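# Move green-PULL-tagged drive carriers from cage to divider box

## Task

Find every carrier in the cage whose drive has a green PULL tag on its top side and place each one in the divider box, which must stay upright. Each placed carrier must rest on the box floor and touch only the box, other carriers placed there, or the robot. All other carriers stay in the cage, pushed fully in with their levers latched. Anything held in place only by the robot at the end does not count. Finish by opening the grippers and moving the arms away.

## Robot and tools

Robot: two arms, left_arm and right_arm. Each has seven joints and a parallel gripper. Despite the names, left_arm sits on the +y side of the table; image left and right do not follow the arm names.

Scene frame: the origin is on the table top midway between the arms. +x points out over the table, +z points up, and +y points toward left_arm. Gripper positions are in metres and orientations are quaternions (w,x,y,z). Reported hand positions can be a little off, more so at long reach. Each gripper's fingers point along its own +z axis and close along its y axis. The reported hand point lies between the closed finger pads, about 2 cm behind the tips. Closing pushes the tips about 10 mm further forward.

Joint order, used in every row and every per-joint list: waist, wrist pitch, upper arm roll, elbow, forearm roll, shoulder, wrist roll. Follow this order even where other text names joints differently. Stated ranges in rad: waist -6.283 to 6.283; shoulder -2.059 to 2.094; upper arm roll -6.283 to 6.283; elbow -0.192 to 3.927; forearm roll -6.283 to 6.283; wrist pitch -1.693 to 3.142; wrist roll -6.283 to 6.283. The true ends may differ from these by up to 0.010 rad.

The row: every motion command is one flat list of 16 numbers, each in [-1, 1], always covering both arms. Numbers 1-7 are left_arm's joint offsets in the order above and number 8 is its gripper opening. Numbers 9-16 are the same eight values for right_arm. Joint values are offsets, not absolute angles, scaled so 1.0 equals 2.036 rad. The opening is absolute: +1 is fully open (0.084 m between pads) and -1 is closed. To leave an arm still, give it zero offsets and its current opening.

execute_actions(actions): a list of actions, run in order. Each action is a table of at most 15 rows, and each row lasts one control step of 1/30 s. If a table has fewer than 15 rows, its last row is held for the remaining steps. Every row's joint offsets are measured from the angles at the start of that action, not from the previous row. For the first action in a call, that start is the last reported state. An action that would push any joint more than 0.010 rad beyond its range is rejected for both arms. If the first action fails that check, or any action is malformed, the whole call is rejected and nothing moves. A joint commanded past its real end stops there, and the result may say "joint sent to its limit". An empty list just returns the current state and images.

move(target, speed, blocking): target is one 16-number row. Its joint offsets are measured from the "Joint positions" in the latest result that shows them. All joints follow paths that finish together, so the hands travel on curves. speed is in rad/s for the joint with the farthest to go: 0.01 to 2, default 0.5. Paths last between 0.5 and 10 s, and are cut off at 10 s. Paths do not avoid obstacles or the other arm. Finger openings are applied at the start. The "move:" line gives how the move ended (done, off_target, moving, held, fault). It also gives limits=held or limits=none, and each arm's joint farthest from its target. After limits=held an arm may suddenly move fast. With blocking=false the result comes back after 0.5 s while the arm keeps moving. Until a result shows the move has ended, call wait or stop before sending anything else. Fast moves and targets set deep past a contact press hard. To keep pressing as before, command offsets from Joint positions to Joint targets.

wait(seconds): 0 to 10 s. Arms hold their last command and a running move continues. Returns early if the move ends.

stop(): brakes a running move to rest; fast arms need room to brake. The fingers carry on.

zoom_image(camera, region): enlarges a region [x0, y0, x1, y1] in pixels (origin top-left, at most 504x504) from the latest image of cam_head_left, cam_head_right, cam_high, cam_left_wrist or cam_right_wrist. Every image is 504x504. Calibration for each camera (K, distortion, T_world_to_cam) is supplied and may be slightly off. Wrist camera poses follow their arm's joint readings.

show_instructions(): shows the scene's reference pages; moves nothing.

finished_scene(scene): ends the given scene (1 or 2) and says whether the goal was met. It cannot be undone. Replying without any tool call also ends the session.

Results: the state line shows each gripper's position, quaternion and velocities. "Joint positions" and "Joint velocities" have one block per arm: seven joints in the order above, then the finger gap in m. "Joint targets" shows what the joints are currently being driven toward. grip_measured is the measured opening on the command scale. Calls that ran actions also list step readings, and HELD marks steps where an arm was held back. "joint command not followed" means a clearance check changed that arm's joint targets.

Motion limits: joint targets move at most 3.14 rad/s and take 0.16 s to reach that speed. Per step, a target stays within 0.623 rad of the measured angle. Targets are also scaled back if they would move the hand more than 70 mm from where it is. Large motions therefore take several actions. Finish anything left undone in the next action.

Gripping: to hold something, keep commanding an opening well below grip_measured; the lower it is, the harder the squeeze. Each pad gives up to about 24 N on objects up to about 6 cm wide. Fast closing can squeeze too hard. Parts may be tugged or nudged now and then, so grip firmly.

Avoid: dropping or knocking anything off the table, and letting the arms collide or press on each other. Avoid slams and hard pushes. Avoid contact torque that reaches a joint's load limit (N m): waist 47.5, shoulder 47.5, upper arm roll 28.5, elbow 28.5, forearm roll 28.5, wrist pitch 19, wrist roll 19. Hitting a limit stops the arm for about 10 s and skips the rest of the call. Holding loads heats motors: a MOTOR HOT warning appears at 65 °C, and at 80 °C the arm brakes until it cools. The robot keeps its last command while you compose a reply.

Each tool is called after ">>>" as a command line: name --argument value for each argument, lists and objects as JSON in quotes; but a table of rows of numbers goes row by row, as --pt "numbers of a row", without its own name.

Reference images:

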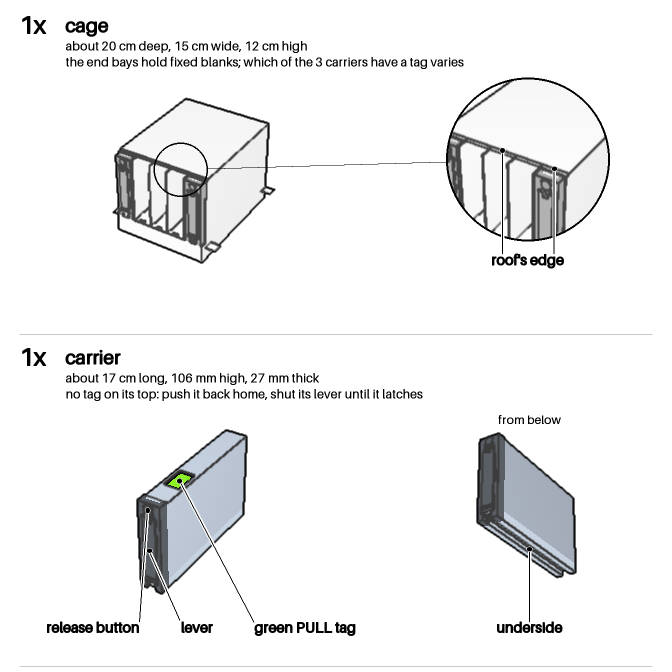

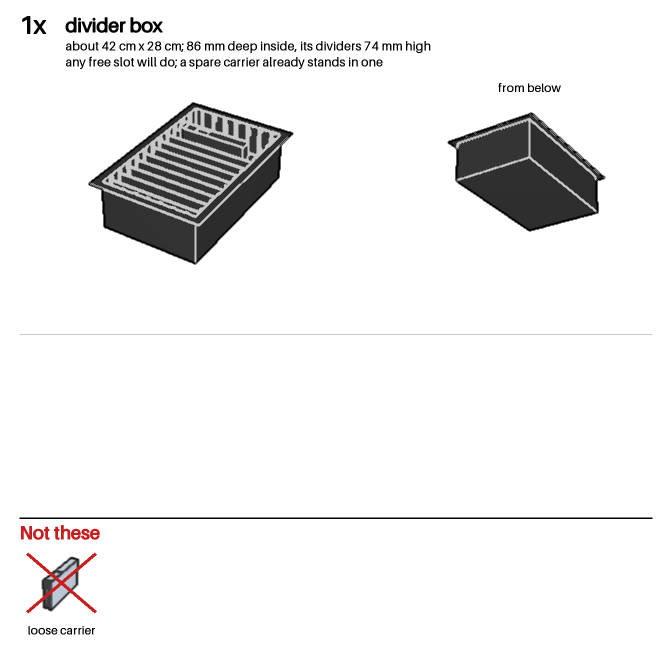

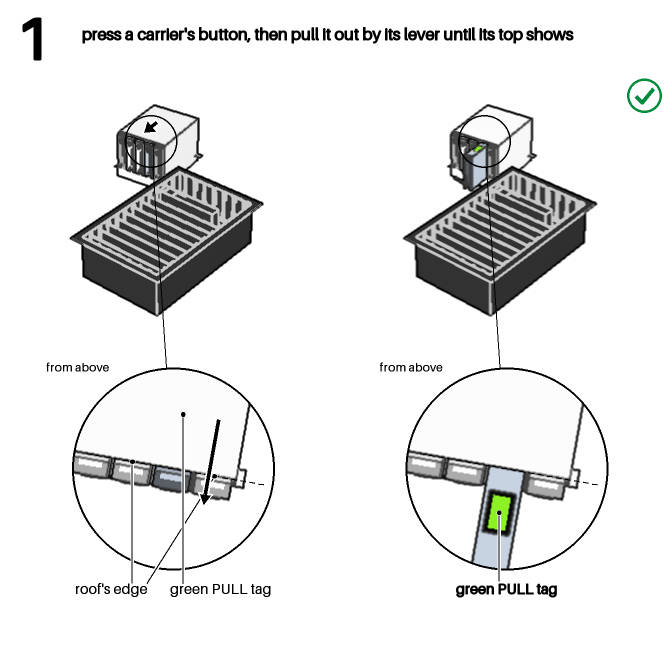

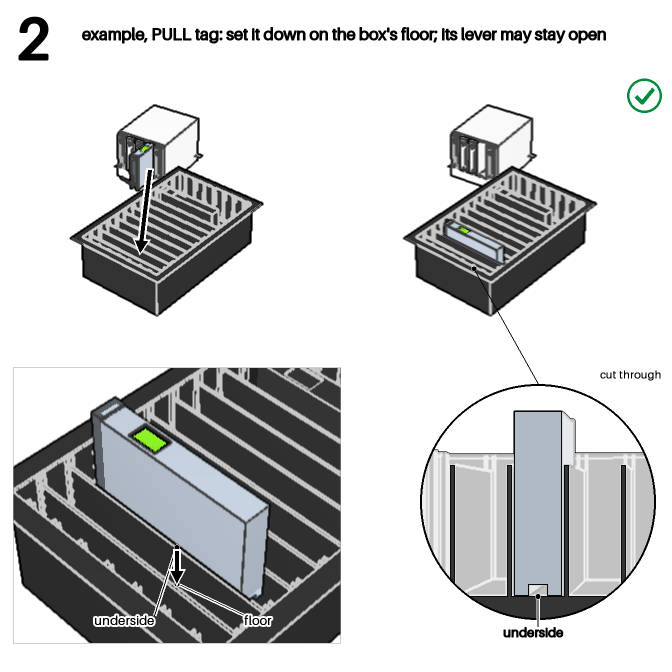

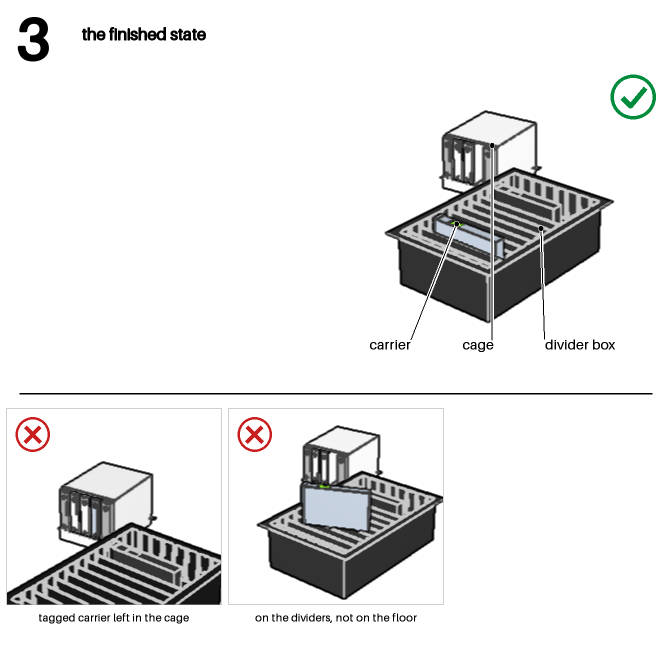

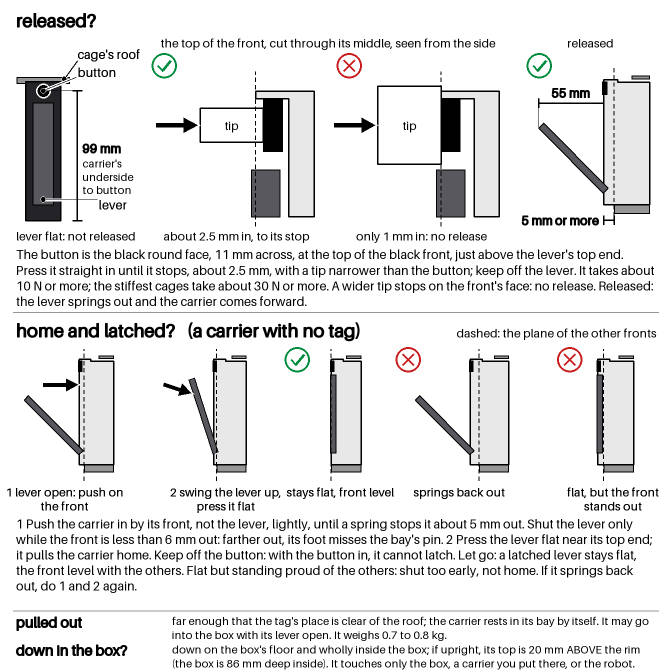

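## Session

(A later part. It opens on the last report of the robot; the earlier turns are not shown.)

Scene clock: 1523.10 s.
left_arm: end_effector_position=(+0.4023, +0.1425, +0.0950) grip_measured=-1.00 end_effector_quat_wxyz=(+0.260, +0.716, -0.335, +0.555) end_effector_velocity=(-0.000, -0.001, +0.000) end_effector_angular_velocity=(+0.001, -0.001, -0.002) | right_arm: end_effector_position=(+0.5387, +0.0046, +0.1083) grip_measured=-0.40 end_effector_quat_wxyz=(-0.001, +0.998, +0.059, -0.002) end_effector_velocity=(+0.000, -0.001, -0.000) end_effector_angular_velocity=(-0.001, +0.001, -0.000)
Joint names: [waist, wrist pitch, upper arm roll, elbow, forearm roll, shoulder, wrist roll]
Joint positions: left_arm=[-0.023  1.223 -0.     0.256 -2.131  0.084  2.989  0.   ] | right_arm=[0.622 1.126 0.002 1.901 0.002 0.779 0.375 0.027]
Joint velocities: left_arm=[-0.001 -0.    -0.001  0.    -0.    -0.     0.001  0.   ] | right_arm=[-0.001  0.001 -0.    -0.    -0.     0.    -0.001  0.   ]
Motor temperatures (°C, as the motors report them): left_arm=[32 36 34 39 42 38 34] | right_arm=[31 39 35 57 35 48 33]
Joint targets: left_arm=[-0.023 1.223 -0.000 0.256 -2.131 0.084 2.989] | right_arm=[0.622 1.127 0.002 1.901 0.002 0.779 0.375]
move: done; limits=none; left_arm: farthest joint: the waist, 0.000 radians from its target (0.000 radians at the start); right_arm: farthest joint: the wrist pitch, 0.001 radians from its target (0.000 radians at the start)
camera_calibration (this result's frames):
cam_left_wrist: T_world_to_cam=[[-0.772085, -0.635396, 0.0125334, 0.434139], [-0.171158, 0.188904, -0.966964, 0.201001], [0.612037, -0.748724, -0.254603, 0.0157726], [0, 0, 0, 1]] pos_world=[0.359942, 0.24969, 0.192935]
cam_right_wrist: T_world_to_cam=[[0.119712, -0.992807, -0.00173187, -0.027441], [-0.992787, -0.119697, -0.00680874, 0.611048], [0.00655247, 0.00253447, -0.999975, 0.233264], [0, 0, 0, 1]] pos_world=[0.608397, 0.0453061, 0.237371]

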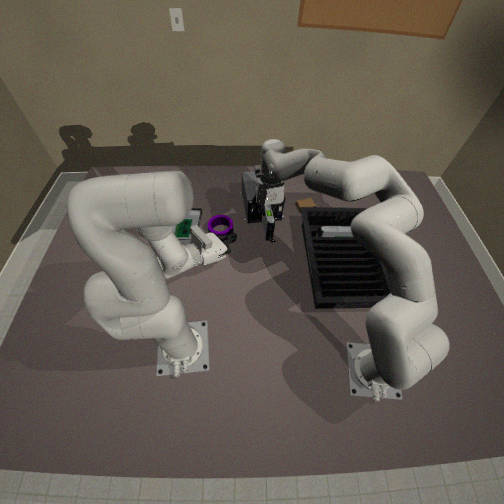

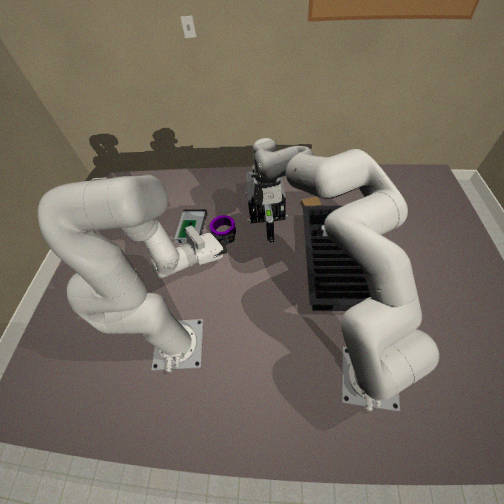

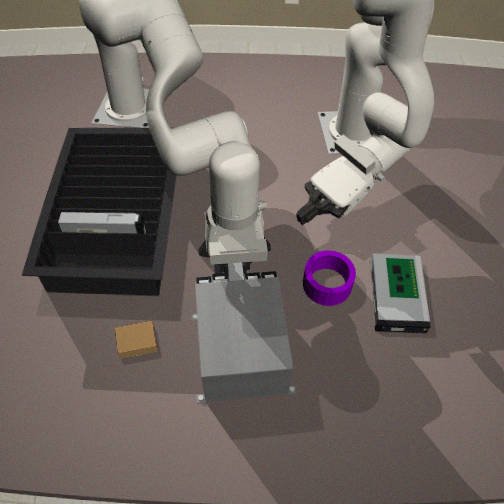

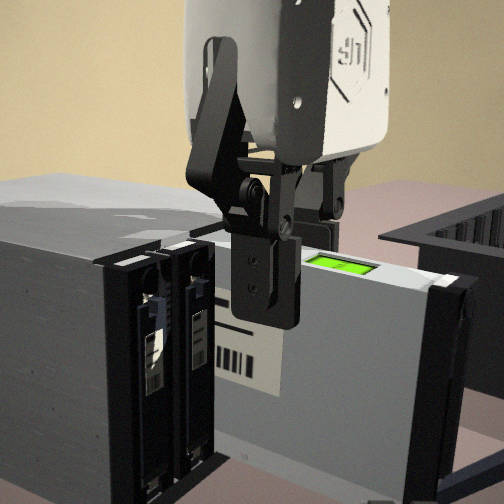

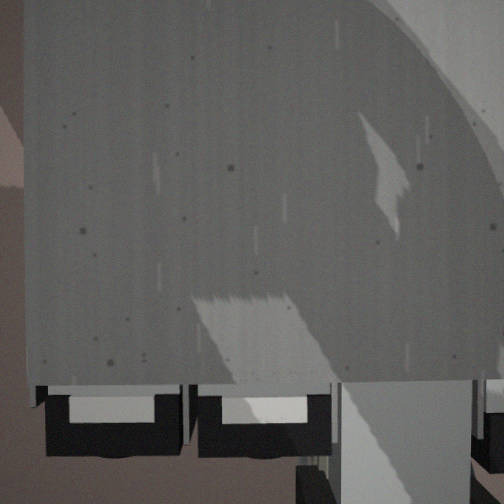

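>>> move --target '[0,0,0,0,0,0,0,-1, 0,0.0046,0,0.0029,0,-0.0016,0,-1]' --speed 0.03

Scene clock: 1530.73 s.
left_arm: end_effector_position=(+0.4023, +0.1425, +0.0950) grip_measured=-1.00 end_effector_quat_wxyz=(+0.260, +0.716, -0.335, +0.555) end_effector_velocity=(+0.000, +0.001, -0.001) end_effector_angular_velocity=(+0.002, +0.001, +0.002) | right_arm: end_effector_position=(+0.5376, +0.0038, +0.1096) grip_measured=-0.40 end_effector_quat_wxyz=(+0.001, +0.998, +0.059, -0.005) end_effector_velocity=(-0.000, +0.001, +0.003) end_effector_angular_velocity=(+0.002, -0.002, +0.001)
Joint names: [waist, wrist pitch, upper arm roll, elbow, forearm roll, shoulder, wrist roll]
Joint positions: left_arm=[-0.023  1.223 -0.     0.256 -2.131  0.084  2.989  0.   ] | right_arm=[0.622 1.136 0.002 1.905 0.002 0.778 0.375 0.027]
Joint velocities: left_arm=[ 0.001 -0.002  0.001 -0.    -0.     0.     0.001  0.   ] | right_arm=[ 0.001  0.002  0.     0.002  0.    -0.003  0.     0.   ]
Motor temperatures (°C, as the motors report them): left_arm=[32 36 34 39 42 38 34] | right_arm=[31 39 35 58 35 48 33]
Joint targets: left_arm=[-0.023 1.223 -0.000 0.256 -2.131 0.084 2.989] | right_arm=[0.622 1.136 0.002 1.907 0.002 0.775 0.375]
move: done; limits=none; left_arm: farthest joint: the waist, 0.000 radians from its target (0.000 radians at the start); right_arm: farthest joint: the shoulder, 0.002 radians from its target (0.003 radians at the start)
camera_calibration (this result's frames):
cam_left_wrist: T_world_to_cam=[[-0.772085, -0.635396, 0.0125335, 0.434139], [-0.171158, 0.188904, -0.966964, 0.201001], [0.612037, -0.748724, -0.254603, 0.0157726], [0, 0, 0, 1]] pos_world=[0.359942, 0.24969, 0.192935]
cam_right_wrist: T_world_to_cam=[[0.119528, -0.992831, 0.000513315, -0.0282216], [-0.99283, -0.119528, -0.00152915, 0.609381], [0.00157955, -0.000326857, -0.999999, 0.237271], [0, 0, 0, 1]] pos_world=[0.60801, 0.0448966, 0.238217]

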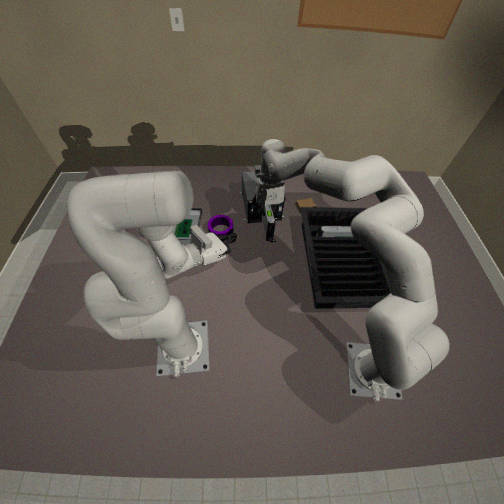

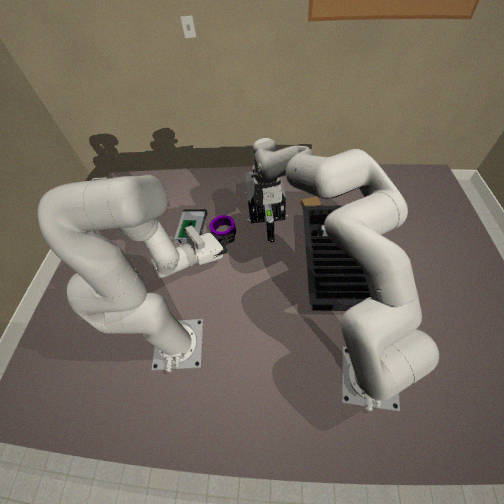

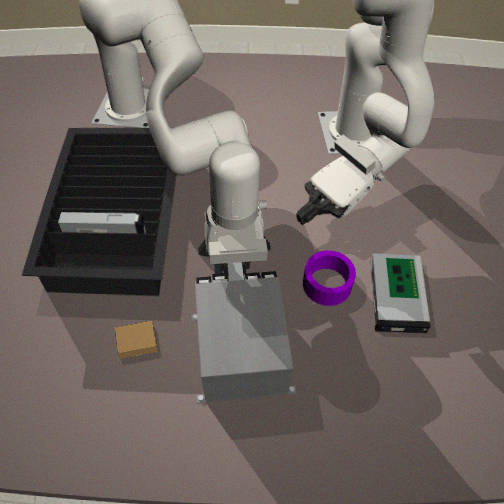

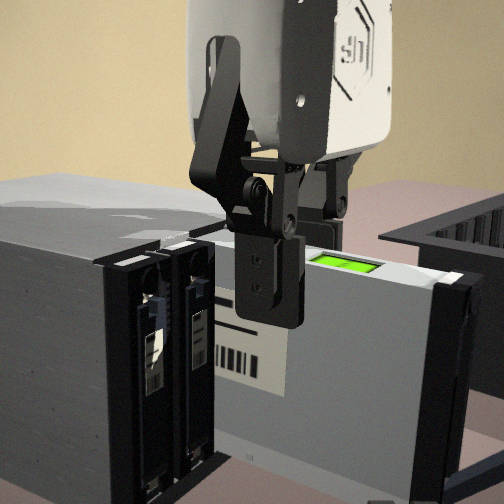

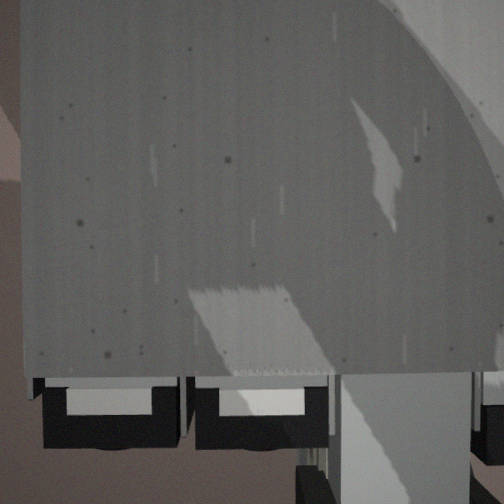

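>>> execute_actions --actions '[]'

Scene clock: 1553.07 s.
left_arm: end_effector_position=(+0.4023, +0.1425, +0.0950) grip_measured=-1.00 end_effector_quat_wxyz=(+0.260, +0.716, -0.335, +0.555) end_effector_velocity=(-0.001, -0.001, -0.000) end_effector_angular_velocity=(+0.001, +0.001, -0.003) | right_arm: end_effector_position=(+0.5388, +0.0046, +0.1122) grip_measured=-0.40 end_effector_quat_wxyz=(-0.001, +0.998, +0.059, -0.003) end_effector_velocity=(-0.001, +0.001, -0.000) end_effector_angular_velocity=(-0.002, +0.000, +0.004)
Joint names: [waist, wrist pitch, upper arm roll, elbow, forearm roll, shoulder, wrist roll]
Joint positions: left_arm=[-0.023  1.223 -0.     0.256 -2.131  0.084  2.989  0.   ] | right_arm=[0.622 1.136 0.002 1.907 0.002 0.775 0.375 0.027]
Joint velocities: left_arm=[ 0.    -0.001 -0.003 -0.001  0.     0.     0.     0.   ] | right_arm=[ 0.002 -0.    -0.    -0.001 -0.002  0.    -0.001  0.   ]
Motor temperatures (°C, as the motors report them): left_arm=[32 36 34 39 42 38 34] | right_arm=[31 39 35 68 35 52 33]
Joint targets: left_arm=[-0.023 1.223 -0.000 0.256 -2.131 0.084 2.989] | right_arm=[0.622 1.136 0.002 1.907 0.002 0.775 0.375]
MOTOR HOT: a motor of the right arm reached 65 °C. Now the hottest motor of the right arm, the elbow, reports 68 °C. The temperature limit of the motors' drives, at which the controller stops that arm, is 80 °C. To cool a motor, set the load down, stop pushing, or move to a pose that needs little force.
camera_calibration (this result's frames):
cam_left_wrist: T_world_to_cam=[[-0.772085, -0.635396, 0.0125333, 0.434139], [-0.171158, 0.188904, -0.966964, 0.201001], [0.612037, -0.748724, -0.254603, 0.0157726], [0, 0, 0, 1]] pos_world=[0.359942, 0.24969, 0.192935]
cam_right_wrist: T_world_to_cam=[[0.119661, -0.992813, -0.00163221, -0.027433], [-0.992794, -0.119648, -0.0066785, 0.61118], [0.00643522, 0.00241961, -0.999976, 0.237284], [0, 0, 0, 1]] pos_world=[0.608531, 0.0453164, 0.241315]

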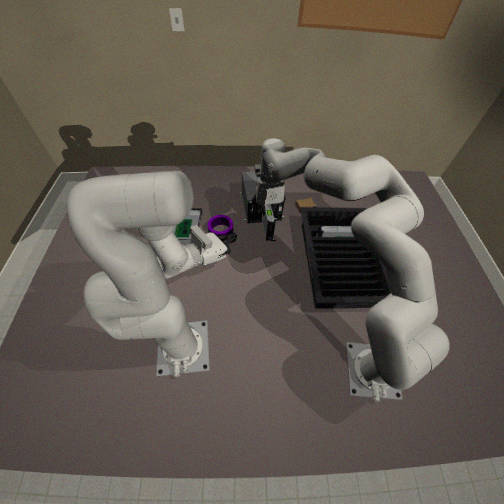

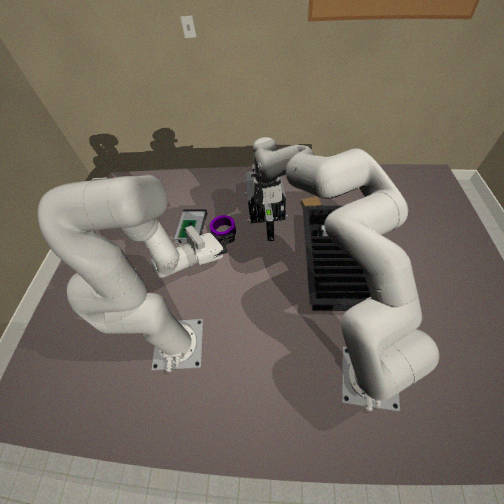

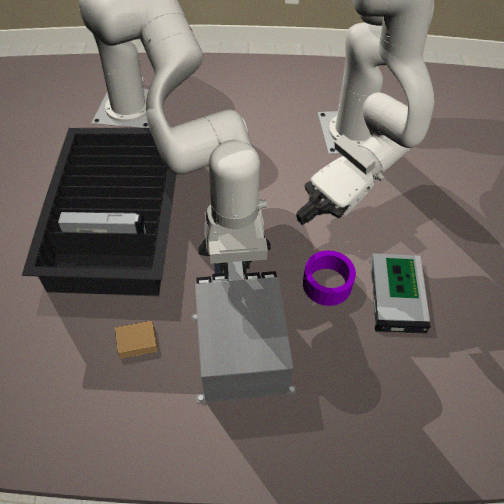

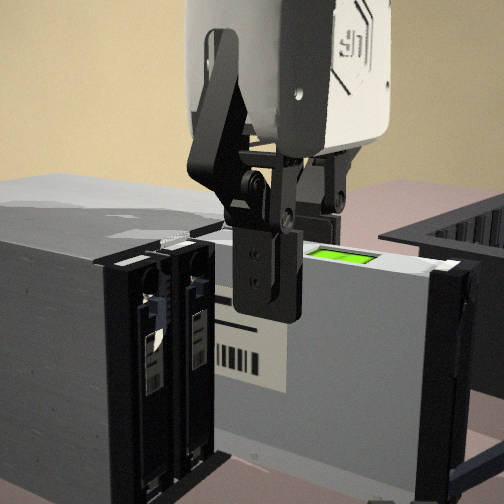

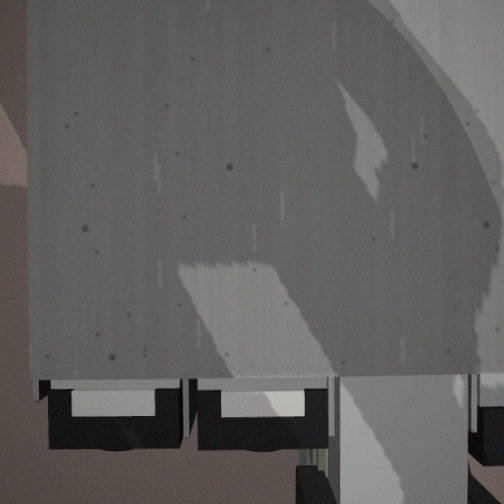

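>>> move --target '[0,0,0,0,0,0,0,-1, 0.0035,-0.0145,0,-0.0360,0,-0.0214,0.0035,-1]' --speed 0.08

Scene clock: 1557.90 s.
left_arm: end_effector_position=(+0.4023, +0.1425, +0.0950) grip_measured=-1.00 end_effector_quat_wxyz=(+0.260, +0.716, -0.335, +0.555) end_effector_velocity=(-0.000, -0.001, -0.000) end_effector_angular_velocity=(+0.001, -0.001, -0.002) | right_arm: end_effector_position=(+0.5278, +0.0037, +0.1125) grip_measured=-0.40 end_effector_quat_wxyz=(-0.000, +0.998, +0.059, -0.002) end_effector_velocity=(-0.000, +0.001, +0.000) end_effector_angular_velocity=(-0.000, -0.002, +0.002)
Joint names: [waist, wrist pitch, upper arm roll, elbow, forearm roll, shoulder, wrist roll]
Joint positions: left_arm=[-0.023  1.223 -0.     0.256 -2.131  0.084  2.989  0.   ] | right_arm=[0.629 1.106 0.002 1.834 0.002 0.732 0.382 0.027]
Joint velocities: left_arm=[ 0.    -0.    -0.002  0.     0.     0.     0.001  0.   ] | right_arm=[ 0.002 -0.002 -0.    -0.002 -0.001 -0.002 -0.    -0.   ]
Motor temperatures (°C, as the motors report them): left_arm=[32 36 34 39 42 38 34] | right_arm=[31 39 35 69 35 52 33]
Joint targets: left_arm=[-0.023 1.223 -0.000 0.256 -2.131 0.084 2.989] | right_arm=[0.629 1.106 0.002 1.834 0.002 0.732 0.382]
MOTOR HOT: still on. Now the hottest motor of the right arm, the elbow, reports 69 °C; a drive's own limit is 80 °C.
move: done; limits=none; left_arm: farthest joint: the waist, 0.000 radians from its target (0.000 radians at the start); right_arm: farthest joint: the shoulder, 0.001 radians from its target (0.044 radians at the start)
camera_calibration (this result's frames):
cam_left_wrist: T_world_to_cam=[[-0.772085, -0.635396, 0.0125332, 0.434139], [-0.171158, 0.188904, -0.966964, 0.201001], [0.612038, -0.748724, -0.254603, 0.0157726], [0, 0, 0, 1]] pos_world=[0.359942, 0.24969, 0.192935]
cam_right_wrist: T_world_to_cam=[[0.119349, -0.992851, -0.00132955, -0.0269113], [-0.99283, -0.119337, -0.00684, 0.600219], [0.00663244, 0.00213637, -0.999976, 0.237536], [0, 0, 0, 1]] pos_world=[0.597551, 0.0444022, 0.2416]

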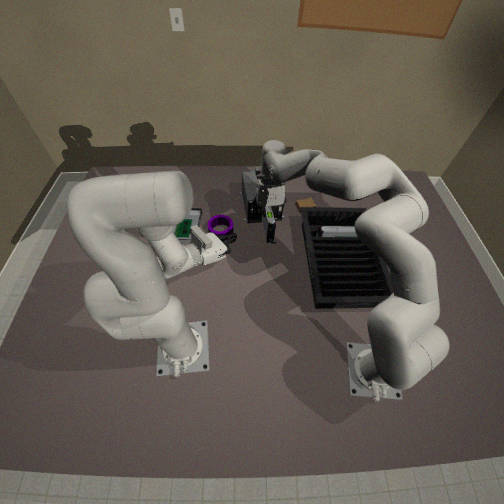

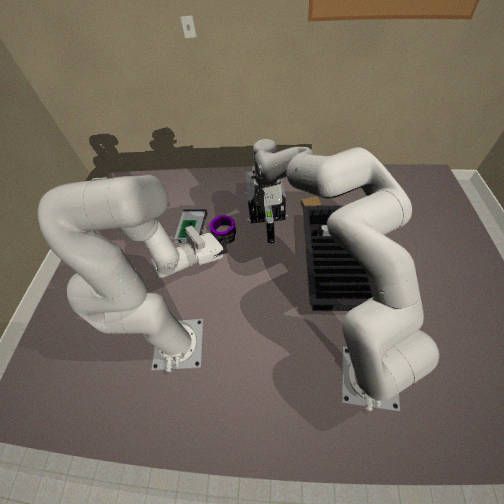

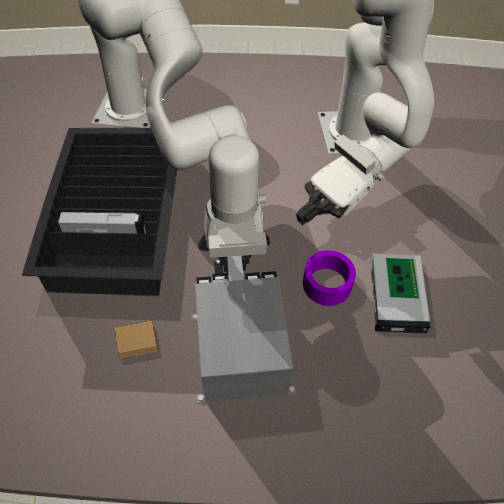

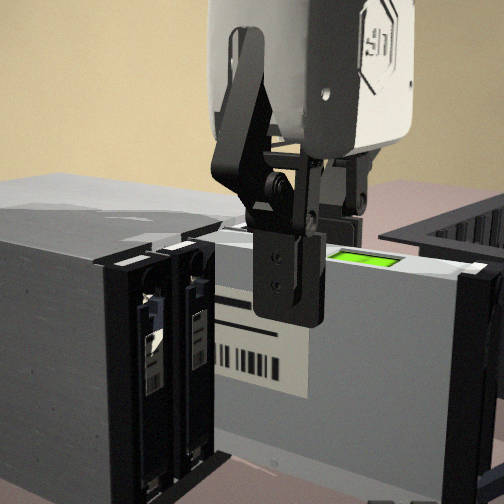

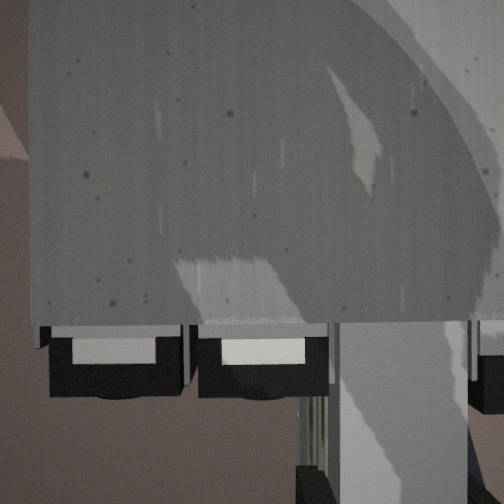

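>>> move --target '[0,0,0,0,0,0,0,-1, 0.0078,-0.0327,0,-0.0809,0,-0.0485,0.0078,-1]' --speed 0.12

>>> move --target '[0,0,0,0,0,0,0,-1, 0.01162,-0.03411,0,-0.08938,0,-0.05560,0.01162,-1]' --speed 0.12

Scene clock: 1562.50 s.
left_arm: end_effector_position=(+0.4023, +0.1425, +0.0950) grip_measured=-1.00 end_effector_quat_wxyz=(+0.260, +0.716, -0.335, +0.555) end_effector_velocity=(+0.000, -0.001, +0.000) end_effector_angular_velocity=(-0.000, -0.001, -0.001) | right_arm: end_effector_position=(+0.5009, +0.0005, +0.1131) grip_measured=-0.40 end_effector_quat_wxyz=(-0.001, +0.998, +0.059, -0.002) end_effector_velocity=(+0.000, -0.001, -0.000) end_effector_angular_velocity=(-0.003, -0.002, +0.001)
Joint names: [waist, wrist pitch, upper arm roll, elbow, forearm roll, shoulder, wrist roll]
Joint positions: left_arm=[-0.023  1.223 -0.     0.256 -2.131  0.084  2.989  0.   ] | right_arm=[0.645 1.039 0.002 1.67  0.002 0.633 0.398 0.027]
Joint velocities: left_arm=[-0.     0.    -0.001  0.    -0.    -0.     0.     0.   ] | right_arm=[-0.    -0.001 -0.    -0.002 -0.003 -0.001  0.     0.   ]
Motor temperatures (°C, as the motors report them): left_arm=[32 36 34 39 42 38 34] | right_arm=[31 39 35 69 35 53 33]
Joint targets: left_arm=[-0.023 1.223 -0.000 0.256 -2.131 0.084 2.989] | right_arm=[0.645 1.040 0.002 1.669 0.002 0.633 0.398]
MOTOR HOT: still on. Now the hottest motor of the right arm, the elbow, reports 69 °C; a drive's own limit is 80 °C.
move: done; limits=none; left_arm: farthest joint: the waist, 0.000 radians from its target (0.000 radians at the start); right_arm: farthest joint: the elbow, 0.001 radians from its target (0.164 radians at the start)
camera_calibration (this result's frames):
cam_left_wrist: T_world_to_cam=[[-0.772085, -0.635396, 0.0125333, 0.434139], [-0.171158, 0.188904, -0.966964, 0.201001], [0.612037, -0.748724, -0.254603, 0.0157726], [0, 0, 0, 1]] pos_world=[0.359942, 0.24969, 0.192935]
cam_right_wrist: T_world_to_cam=[[0.119602, -0.99282, -0.00186361, -0.0269599], [-0.992787, -0.119582, -0.0085924, 0.573341], [0.00830786, 0.00287783, -0.999961, 0.237446], [0, 0, 0, 1]] pos_world=[0.570457, 0.0411112, 0.242313]

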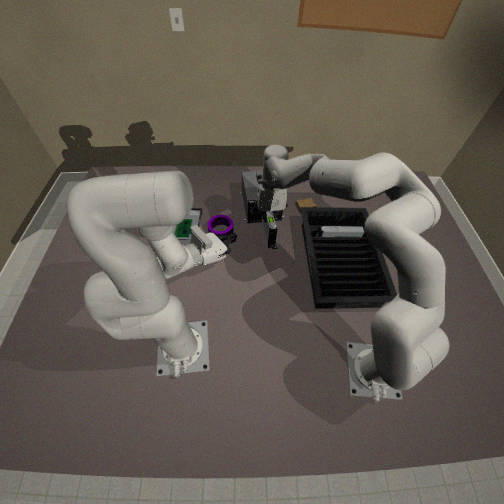

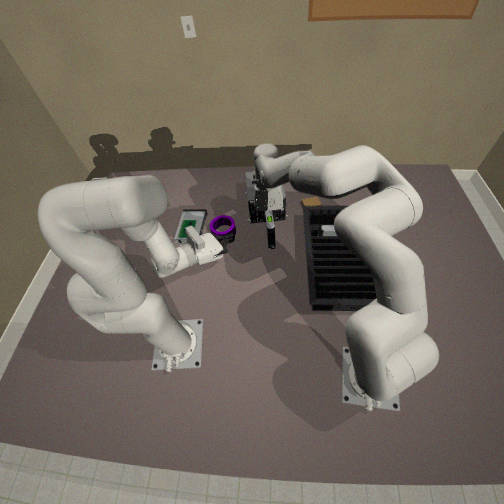

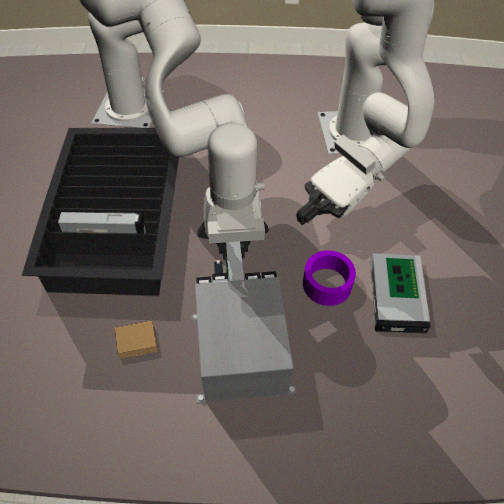

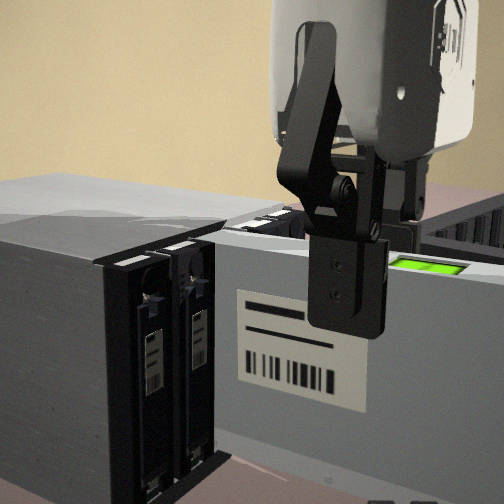

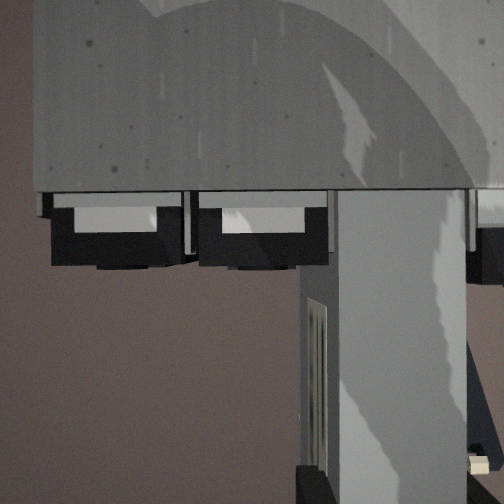

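Scene clock: 1564.50 s.
left_arm: end_effector_position=(+0.4023, +0.1425, +0.0950) grip_measured=-1.00 end_effector_quat_wxyz=(+0.260, +0.716, -0.335, +0.555) end_effector_velocity=(+0.000, -0.000, +0.000) end_effector_angular_velocity=(+0.001, -0.000, -0.000) | right_arm: end_effector_position=(+0.4659, -0.0036, +0.1138) grip_measured=-0.40 end_effector_quat_wxyz=(-0.001, +0.998, +0.059, -0.001) end_effector_velocity=(-0.001, +0.001, +0.000) end_effector_angular_velocity=(+0.001, -0.001, +0.001)
Joint names: [waist, wrist pitch, upper arm roll, elbow, forearm roll, shoulder, wrist roll]
Joint positions: left_arm=[-0.023  1.223 -0.     0.256 -2.131  0.084  2.989  0.   ] | right_arm=[0.669 0.97  0.002 1.489 0.002 0.52  0.422 0.027]
Joint velocities: left_arm=[-0.    -0.001 -0.     0.    -0.    -0.     0.     0.   ] | right_arm=[ 0.001 -0.001  0.    -0.002  0.    -0.002  0.    -0.   ]
Motor temperatures (°C, as the motors report them): left_arm=[32 36 34 39 42 38 34] | right_arm=[31 39 35 69 35 53 33]
Joint targets: left_arm=[-0.023 1.223 -0.000 0.256 -2.131 0.084 2.989] | right_arm=[0.669 0.970 0.002 1.488 0.002 0.520 0.422]
MOTOR HOT: still on. Now the hottest motor of the right arm, the elbow, reports 69 °C; a drive's own limit is 80 °C.
move: done; limits=none; left_arm: farthest joint: the waist, 0.000 radians from its target (0.000 radians at the start); right_arm: farthest joint: the elbow, 0.001 radians from its target (0.182 radians at the start)
camera_calibration (this result's frames):
cam_left_wrist: T_world_to_cam=[[-0.772085, -0.635396, 0.0125332, 0.434139], [-0.171158, 0.188904, -0.966964, 0.201001], [0.612038, -0.748724, -0.254603, 0.0157726], [0, 0, 0, 1]] pos_world=[0.359942, 0.24969, 0.192935]
cam_right_wrist: T_world_to_cam=[[0.119325, -0.992853, -0.00208615, -0.0266154], [-0.992806, -0.119298, -0.0102327, 0.538313], [0.00991071, 0.00329217, -0.999945, 0.237733], [0, 0, 0, 1]] pos_world=[0.53526, 0.0370119, 0.243173]

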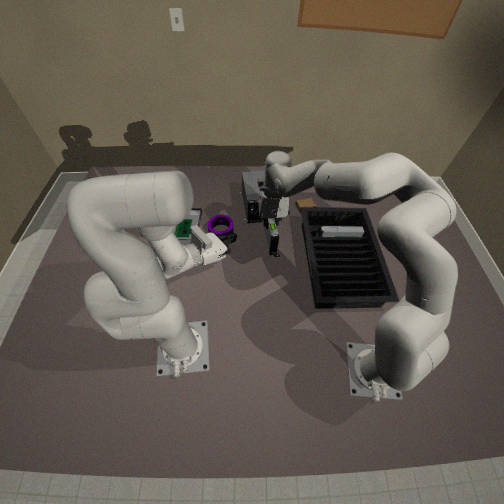

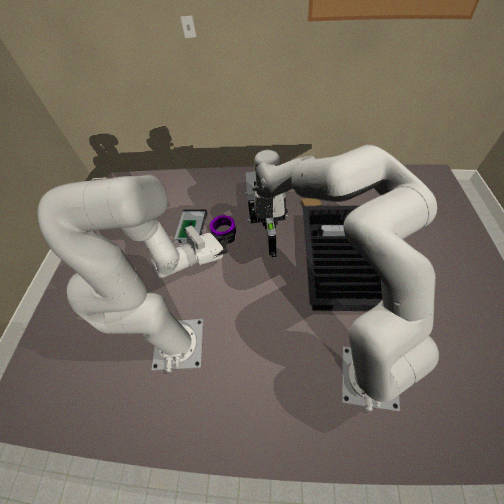

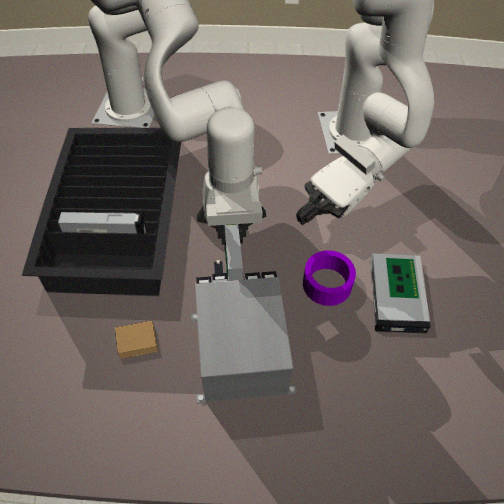

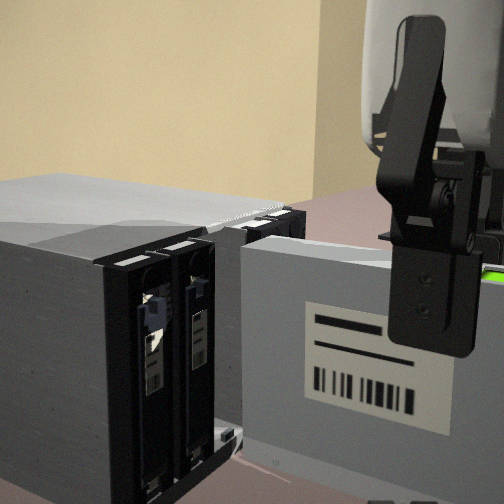

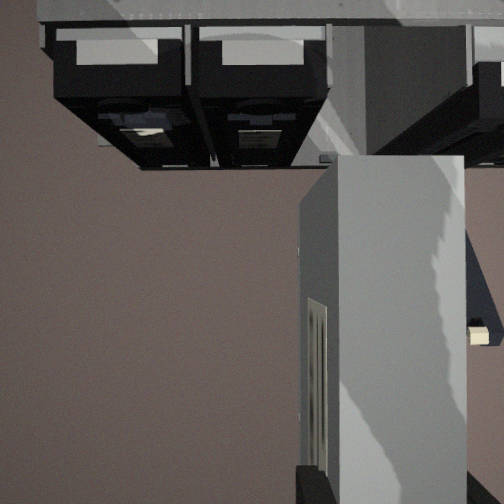

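>>> move --target '[0,0,0,0,0,0,0,-1, 0,0.0655,0,0.0050,0,-0.0605,0,-1]' --speed 0.25

Scene clock: 1586.40 s.
left_arm: end_effector_position=(+0.4023, +0.1425, +0.0950) grip_measured=-1.00 end_effector_quat_wxyz=(+0.260, +0.716, -0.335, +0.555) end_effector_velocity=(-0.000, +0.000, -0.000) end_effector_angular_velocity=(-0.000, +0.001, +0.000) | right_arm: end_effector_position=(+0.4529, -0.0114, +0.1796) grip_measured=-0.40 end_effector_quat_wxyz=(-0.001, +0.998, +0.059, -0.001) end_effector_velocity=(+0.002, +0.001, +0.007) end_effector_angular_velocity=(+0.007, -0.010, -0.001)
Joint names: [waist, wrist pitch, upper arm roll, elbow, forearm roll, shoulder, wrist roll]
Joint positions: left_arm=[-0.023  1.223 -0.     0.256 -2.131  0.084  2.989  0.   ] | right_arm=[0.669 1.103 0.002 1.499 0.002 0.397 0.422 0.027]
Joint velocities: left_arm=[-0.    -0.     0.     0.     0.     0.    -0.001  0.   ] | right_arm=[-0.001  0.001 -0.     0.006  0.001 -0.007 -0.     0.   ]
Motor temperatures (°C, as the motors report them): left_arm=[32 36 34 39 42 38 34] | right_arm=[31 39 35 66 35 51 33]
Joint targets: left_arm=[-0.023 1.223 -0.000 0.256 -2.131 0.084 2.989] | right_arm=[0.669 1.103 0.002 1.499 0.002 0.397 0.422]
MOTOR HOT: still on. Now the hottest motor of the right arm, the elbow, reports 66 °C; a drive's own limit is 80 °C.
move: done; limits=none; left_arm: farthest joint: the waist, 0.000 radians from its target (0.000 radians at the start); right_arm: farthest joint: the waist, 0.000 radians from its target (0.000 radians at the start)
camera_calibration (this result's frames):
cam_left_wrist: T_world_to_cam=[[-0.772085, -0.635396, 0.0125331, 0.434139], [-0.171158, 0.188904, -0.966964, 0.201001], [0.612038, -0.748724, -0.254603, 0.0157725], [0, 0, 0, 1]] pos_world=[0.359942, 0.24969, 0.192935]
cam_right_wrist: T_world_to_cam=[[0.11964, -0.992816, -0.00171263, -0.0328751], [-0.992773, -0.119618, -0.00966422, 0.524986], [0.00938993, 0.00285648, -0.999952, 0.303926], [0, 0, 0, 1]] pos_world=[0.522271, 0.0292908, 0.308928]

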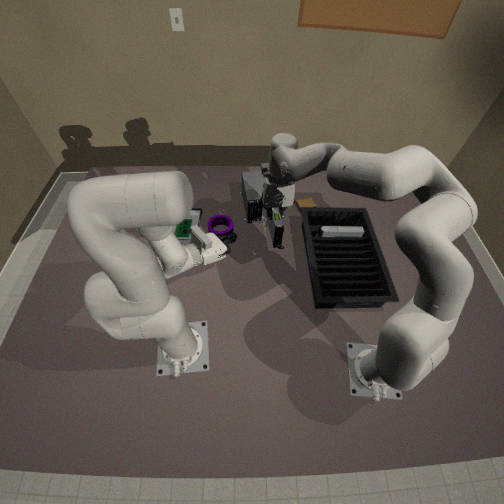

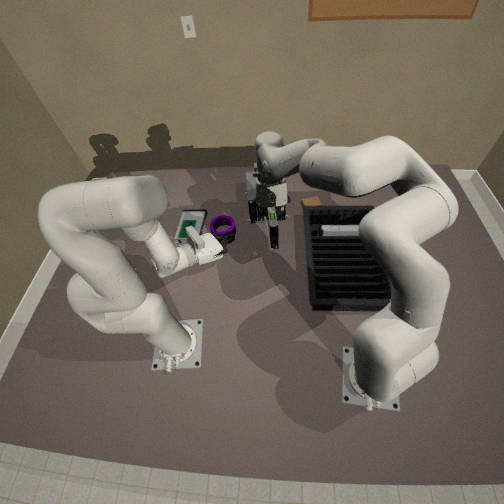

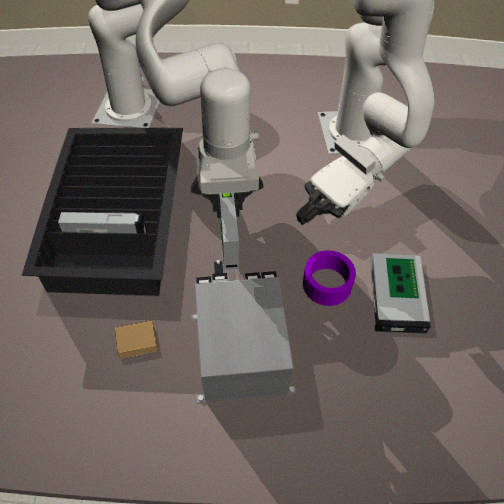

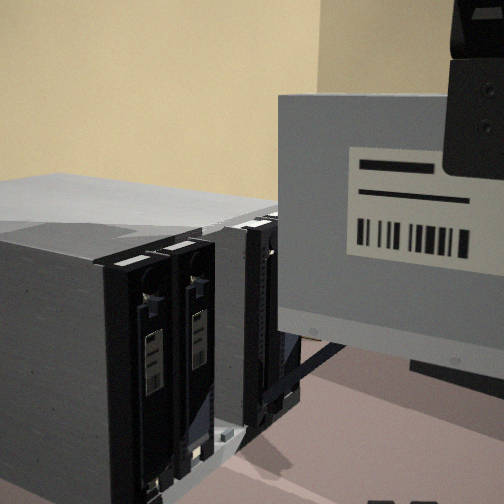

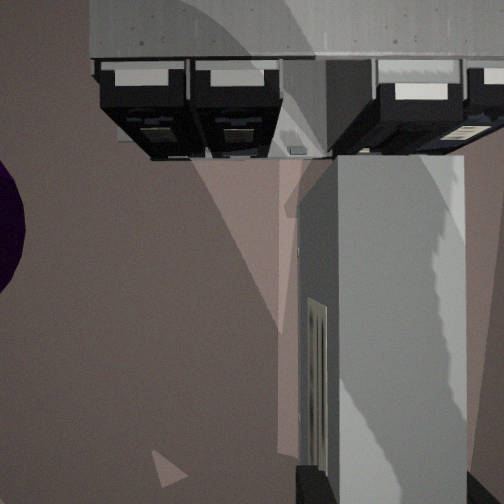

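>>> zoom_image --camera "cam_high" --region '[10, 110, 210, 310]'

>>> zoom_image --camera "cam_head_right" --region '[290, 190, 420, 320]'

Region (10, 110, 210, 310) of cam_high's 504x504 image, scaled by 2.520, with more detail than that image has.

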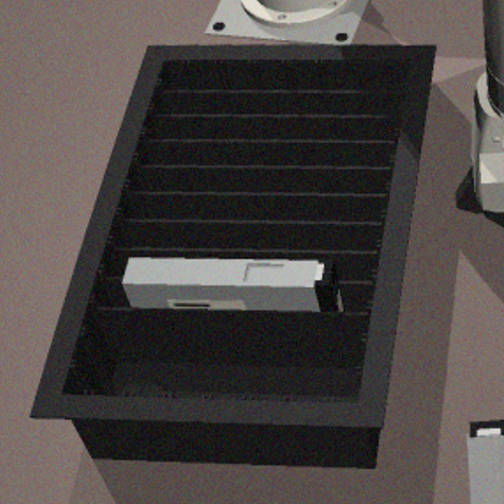

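Region (290, 190, 420, 320) of cam_head_right's 504x504 image, scaled by 3.877, with more detail than that image has.

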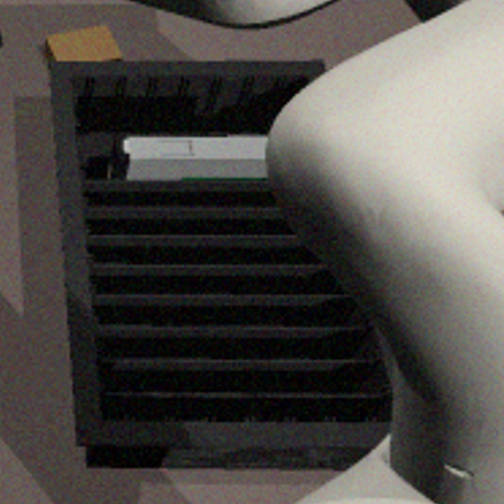

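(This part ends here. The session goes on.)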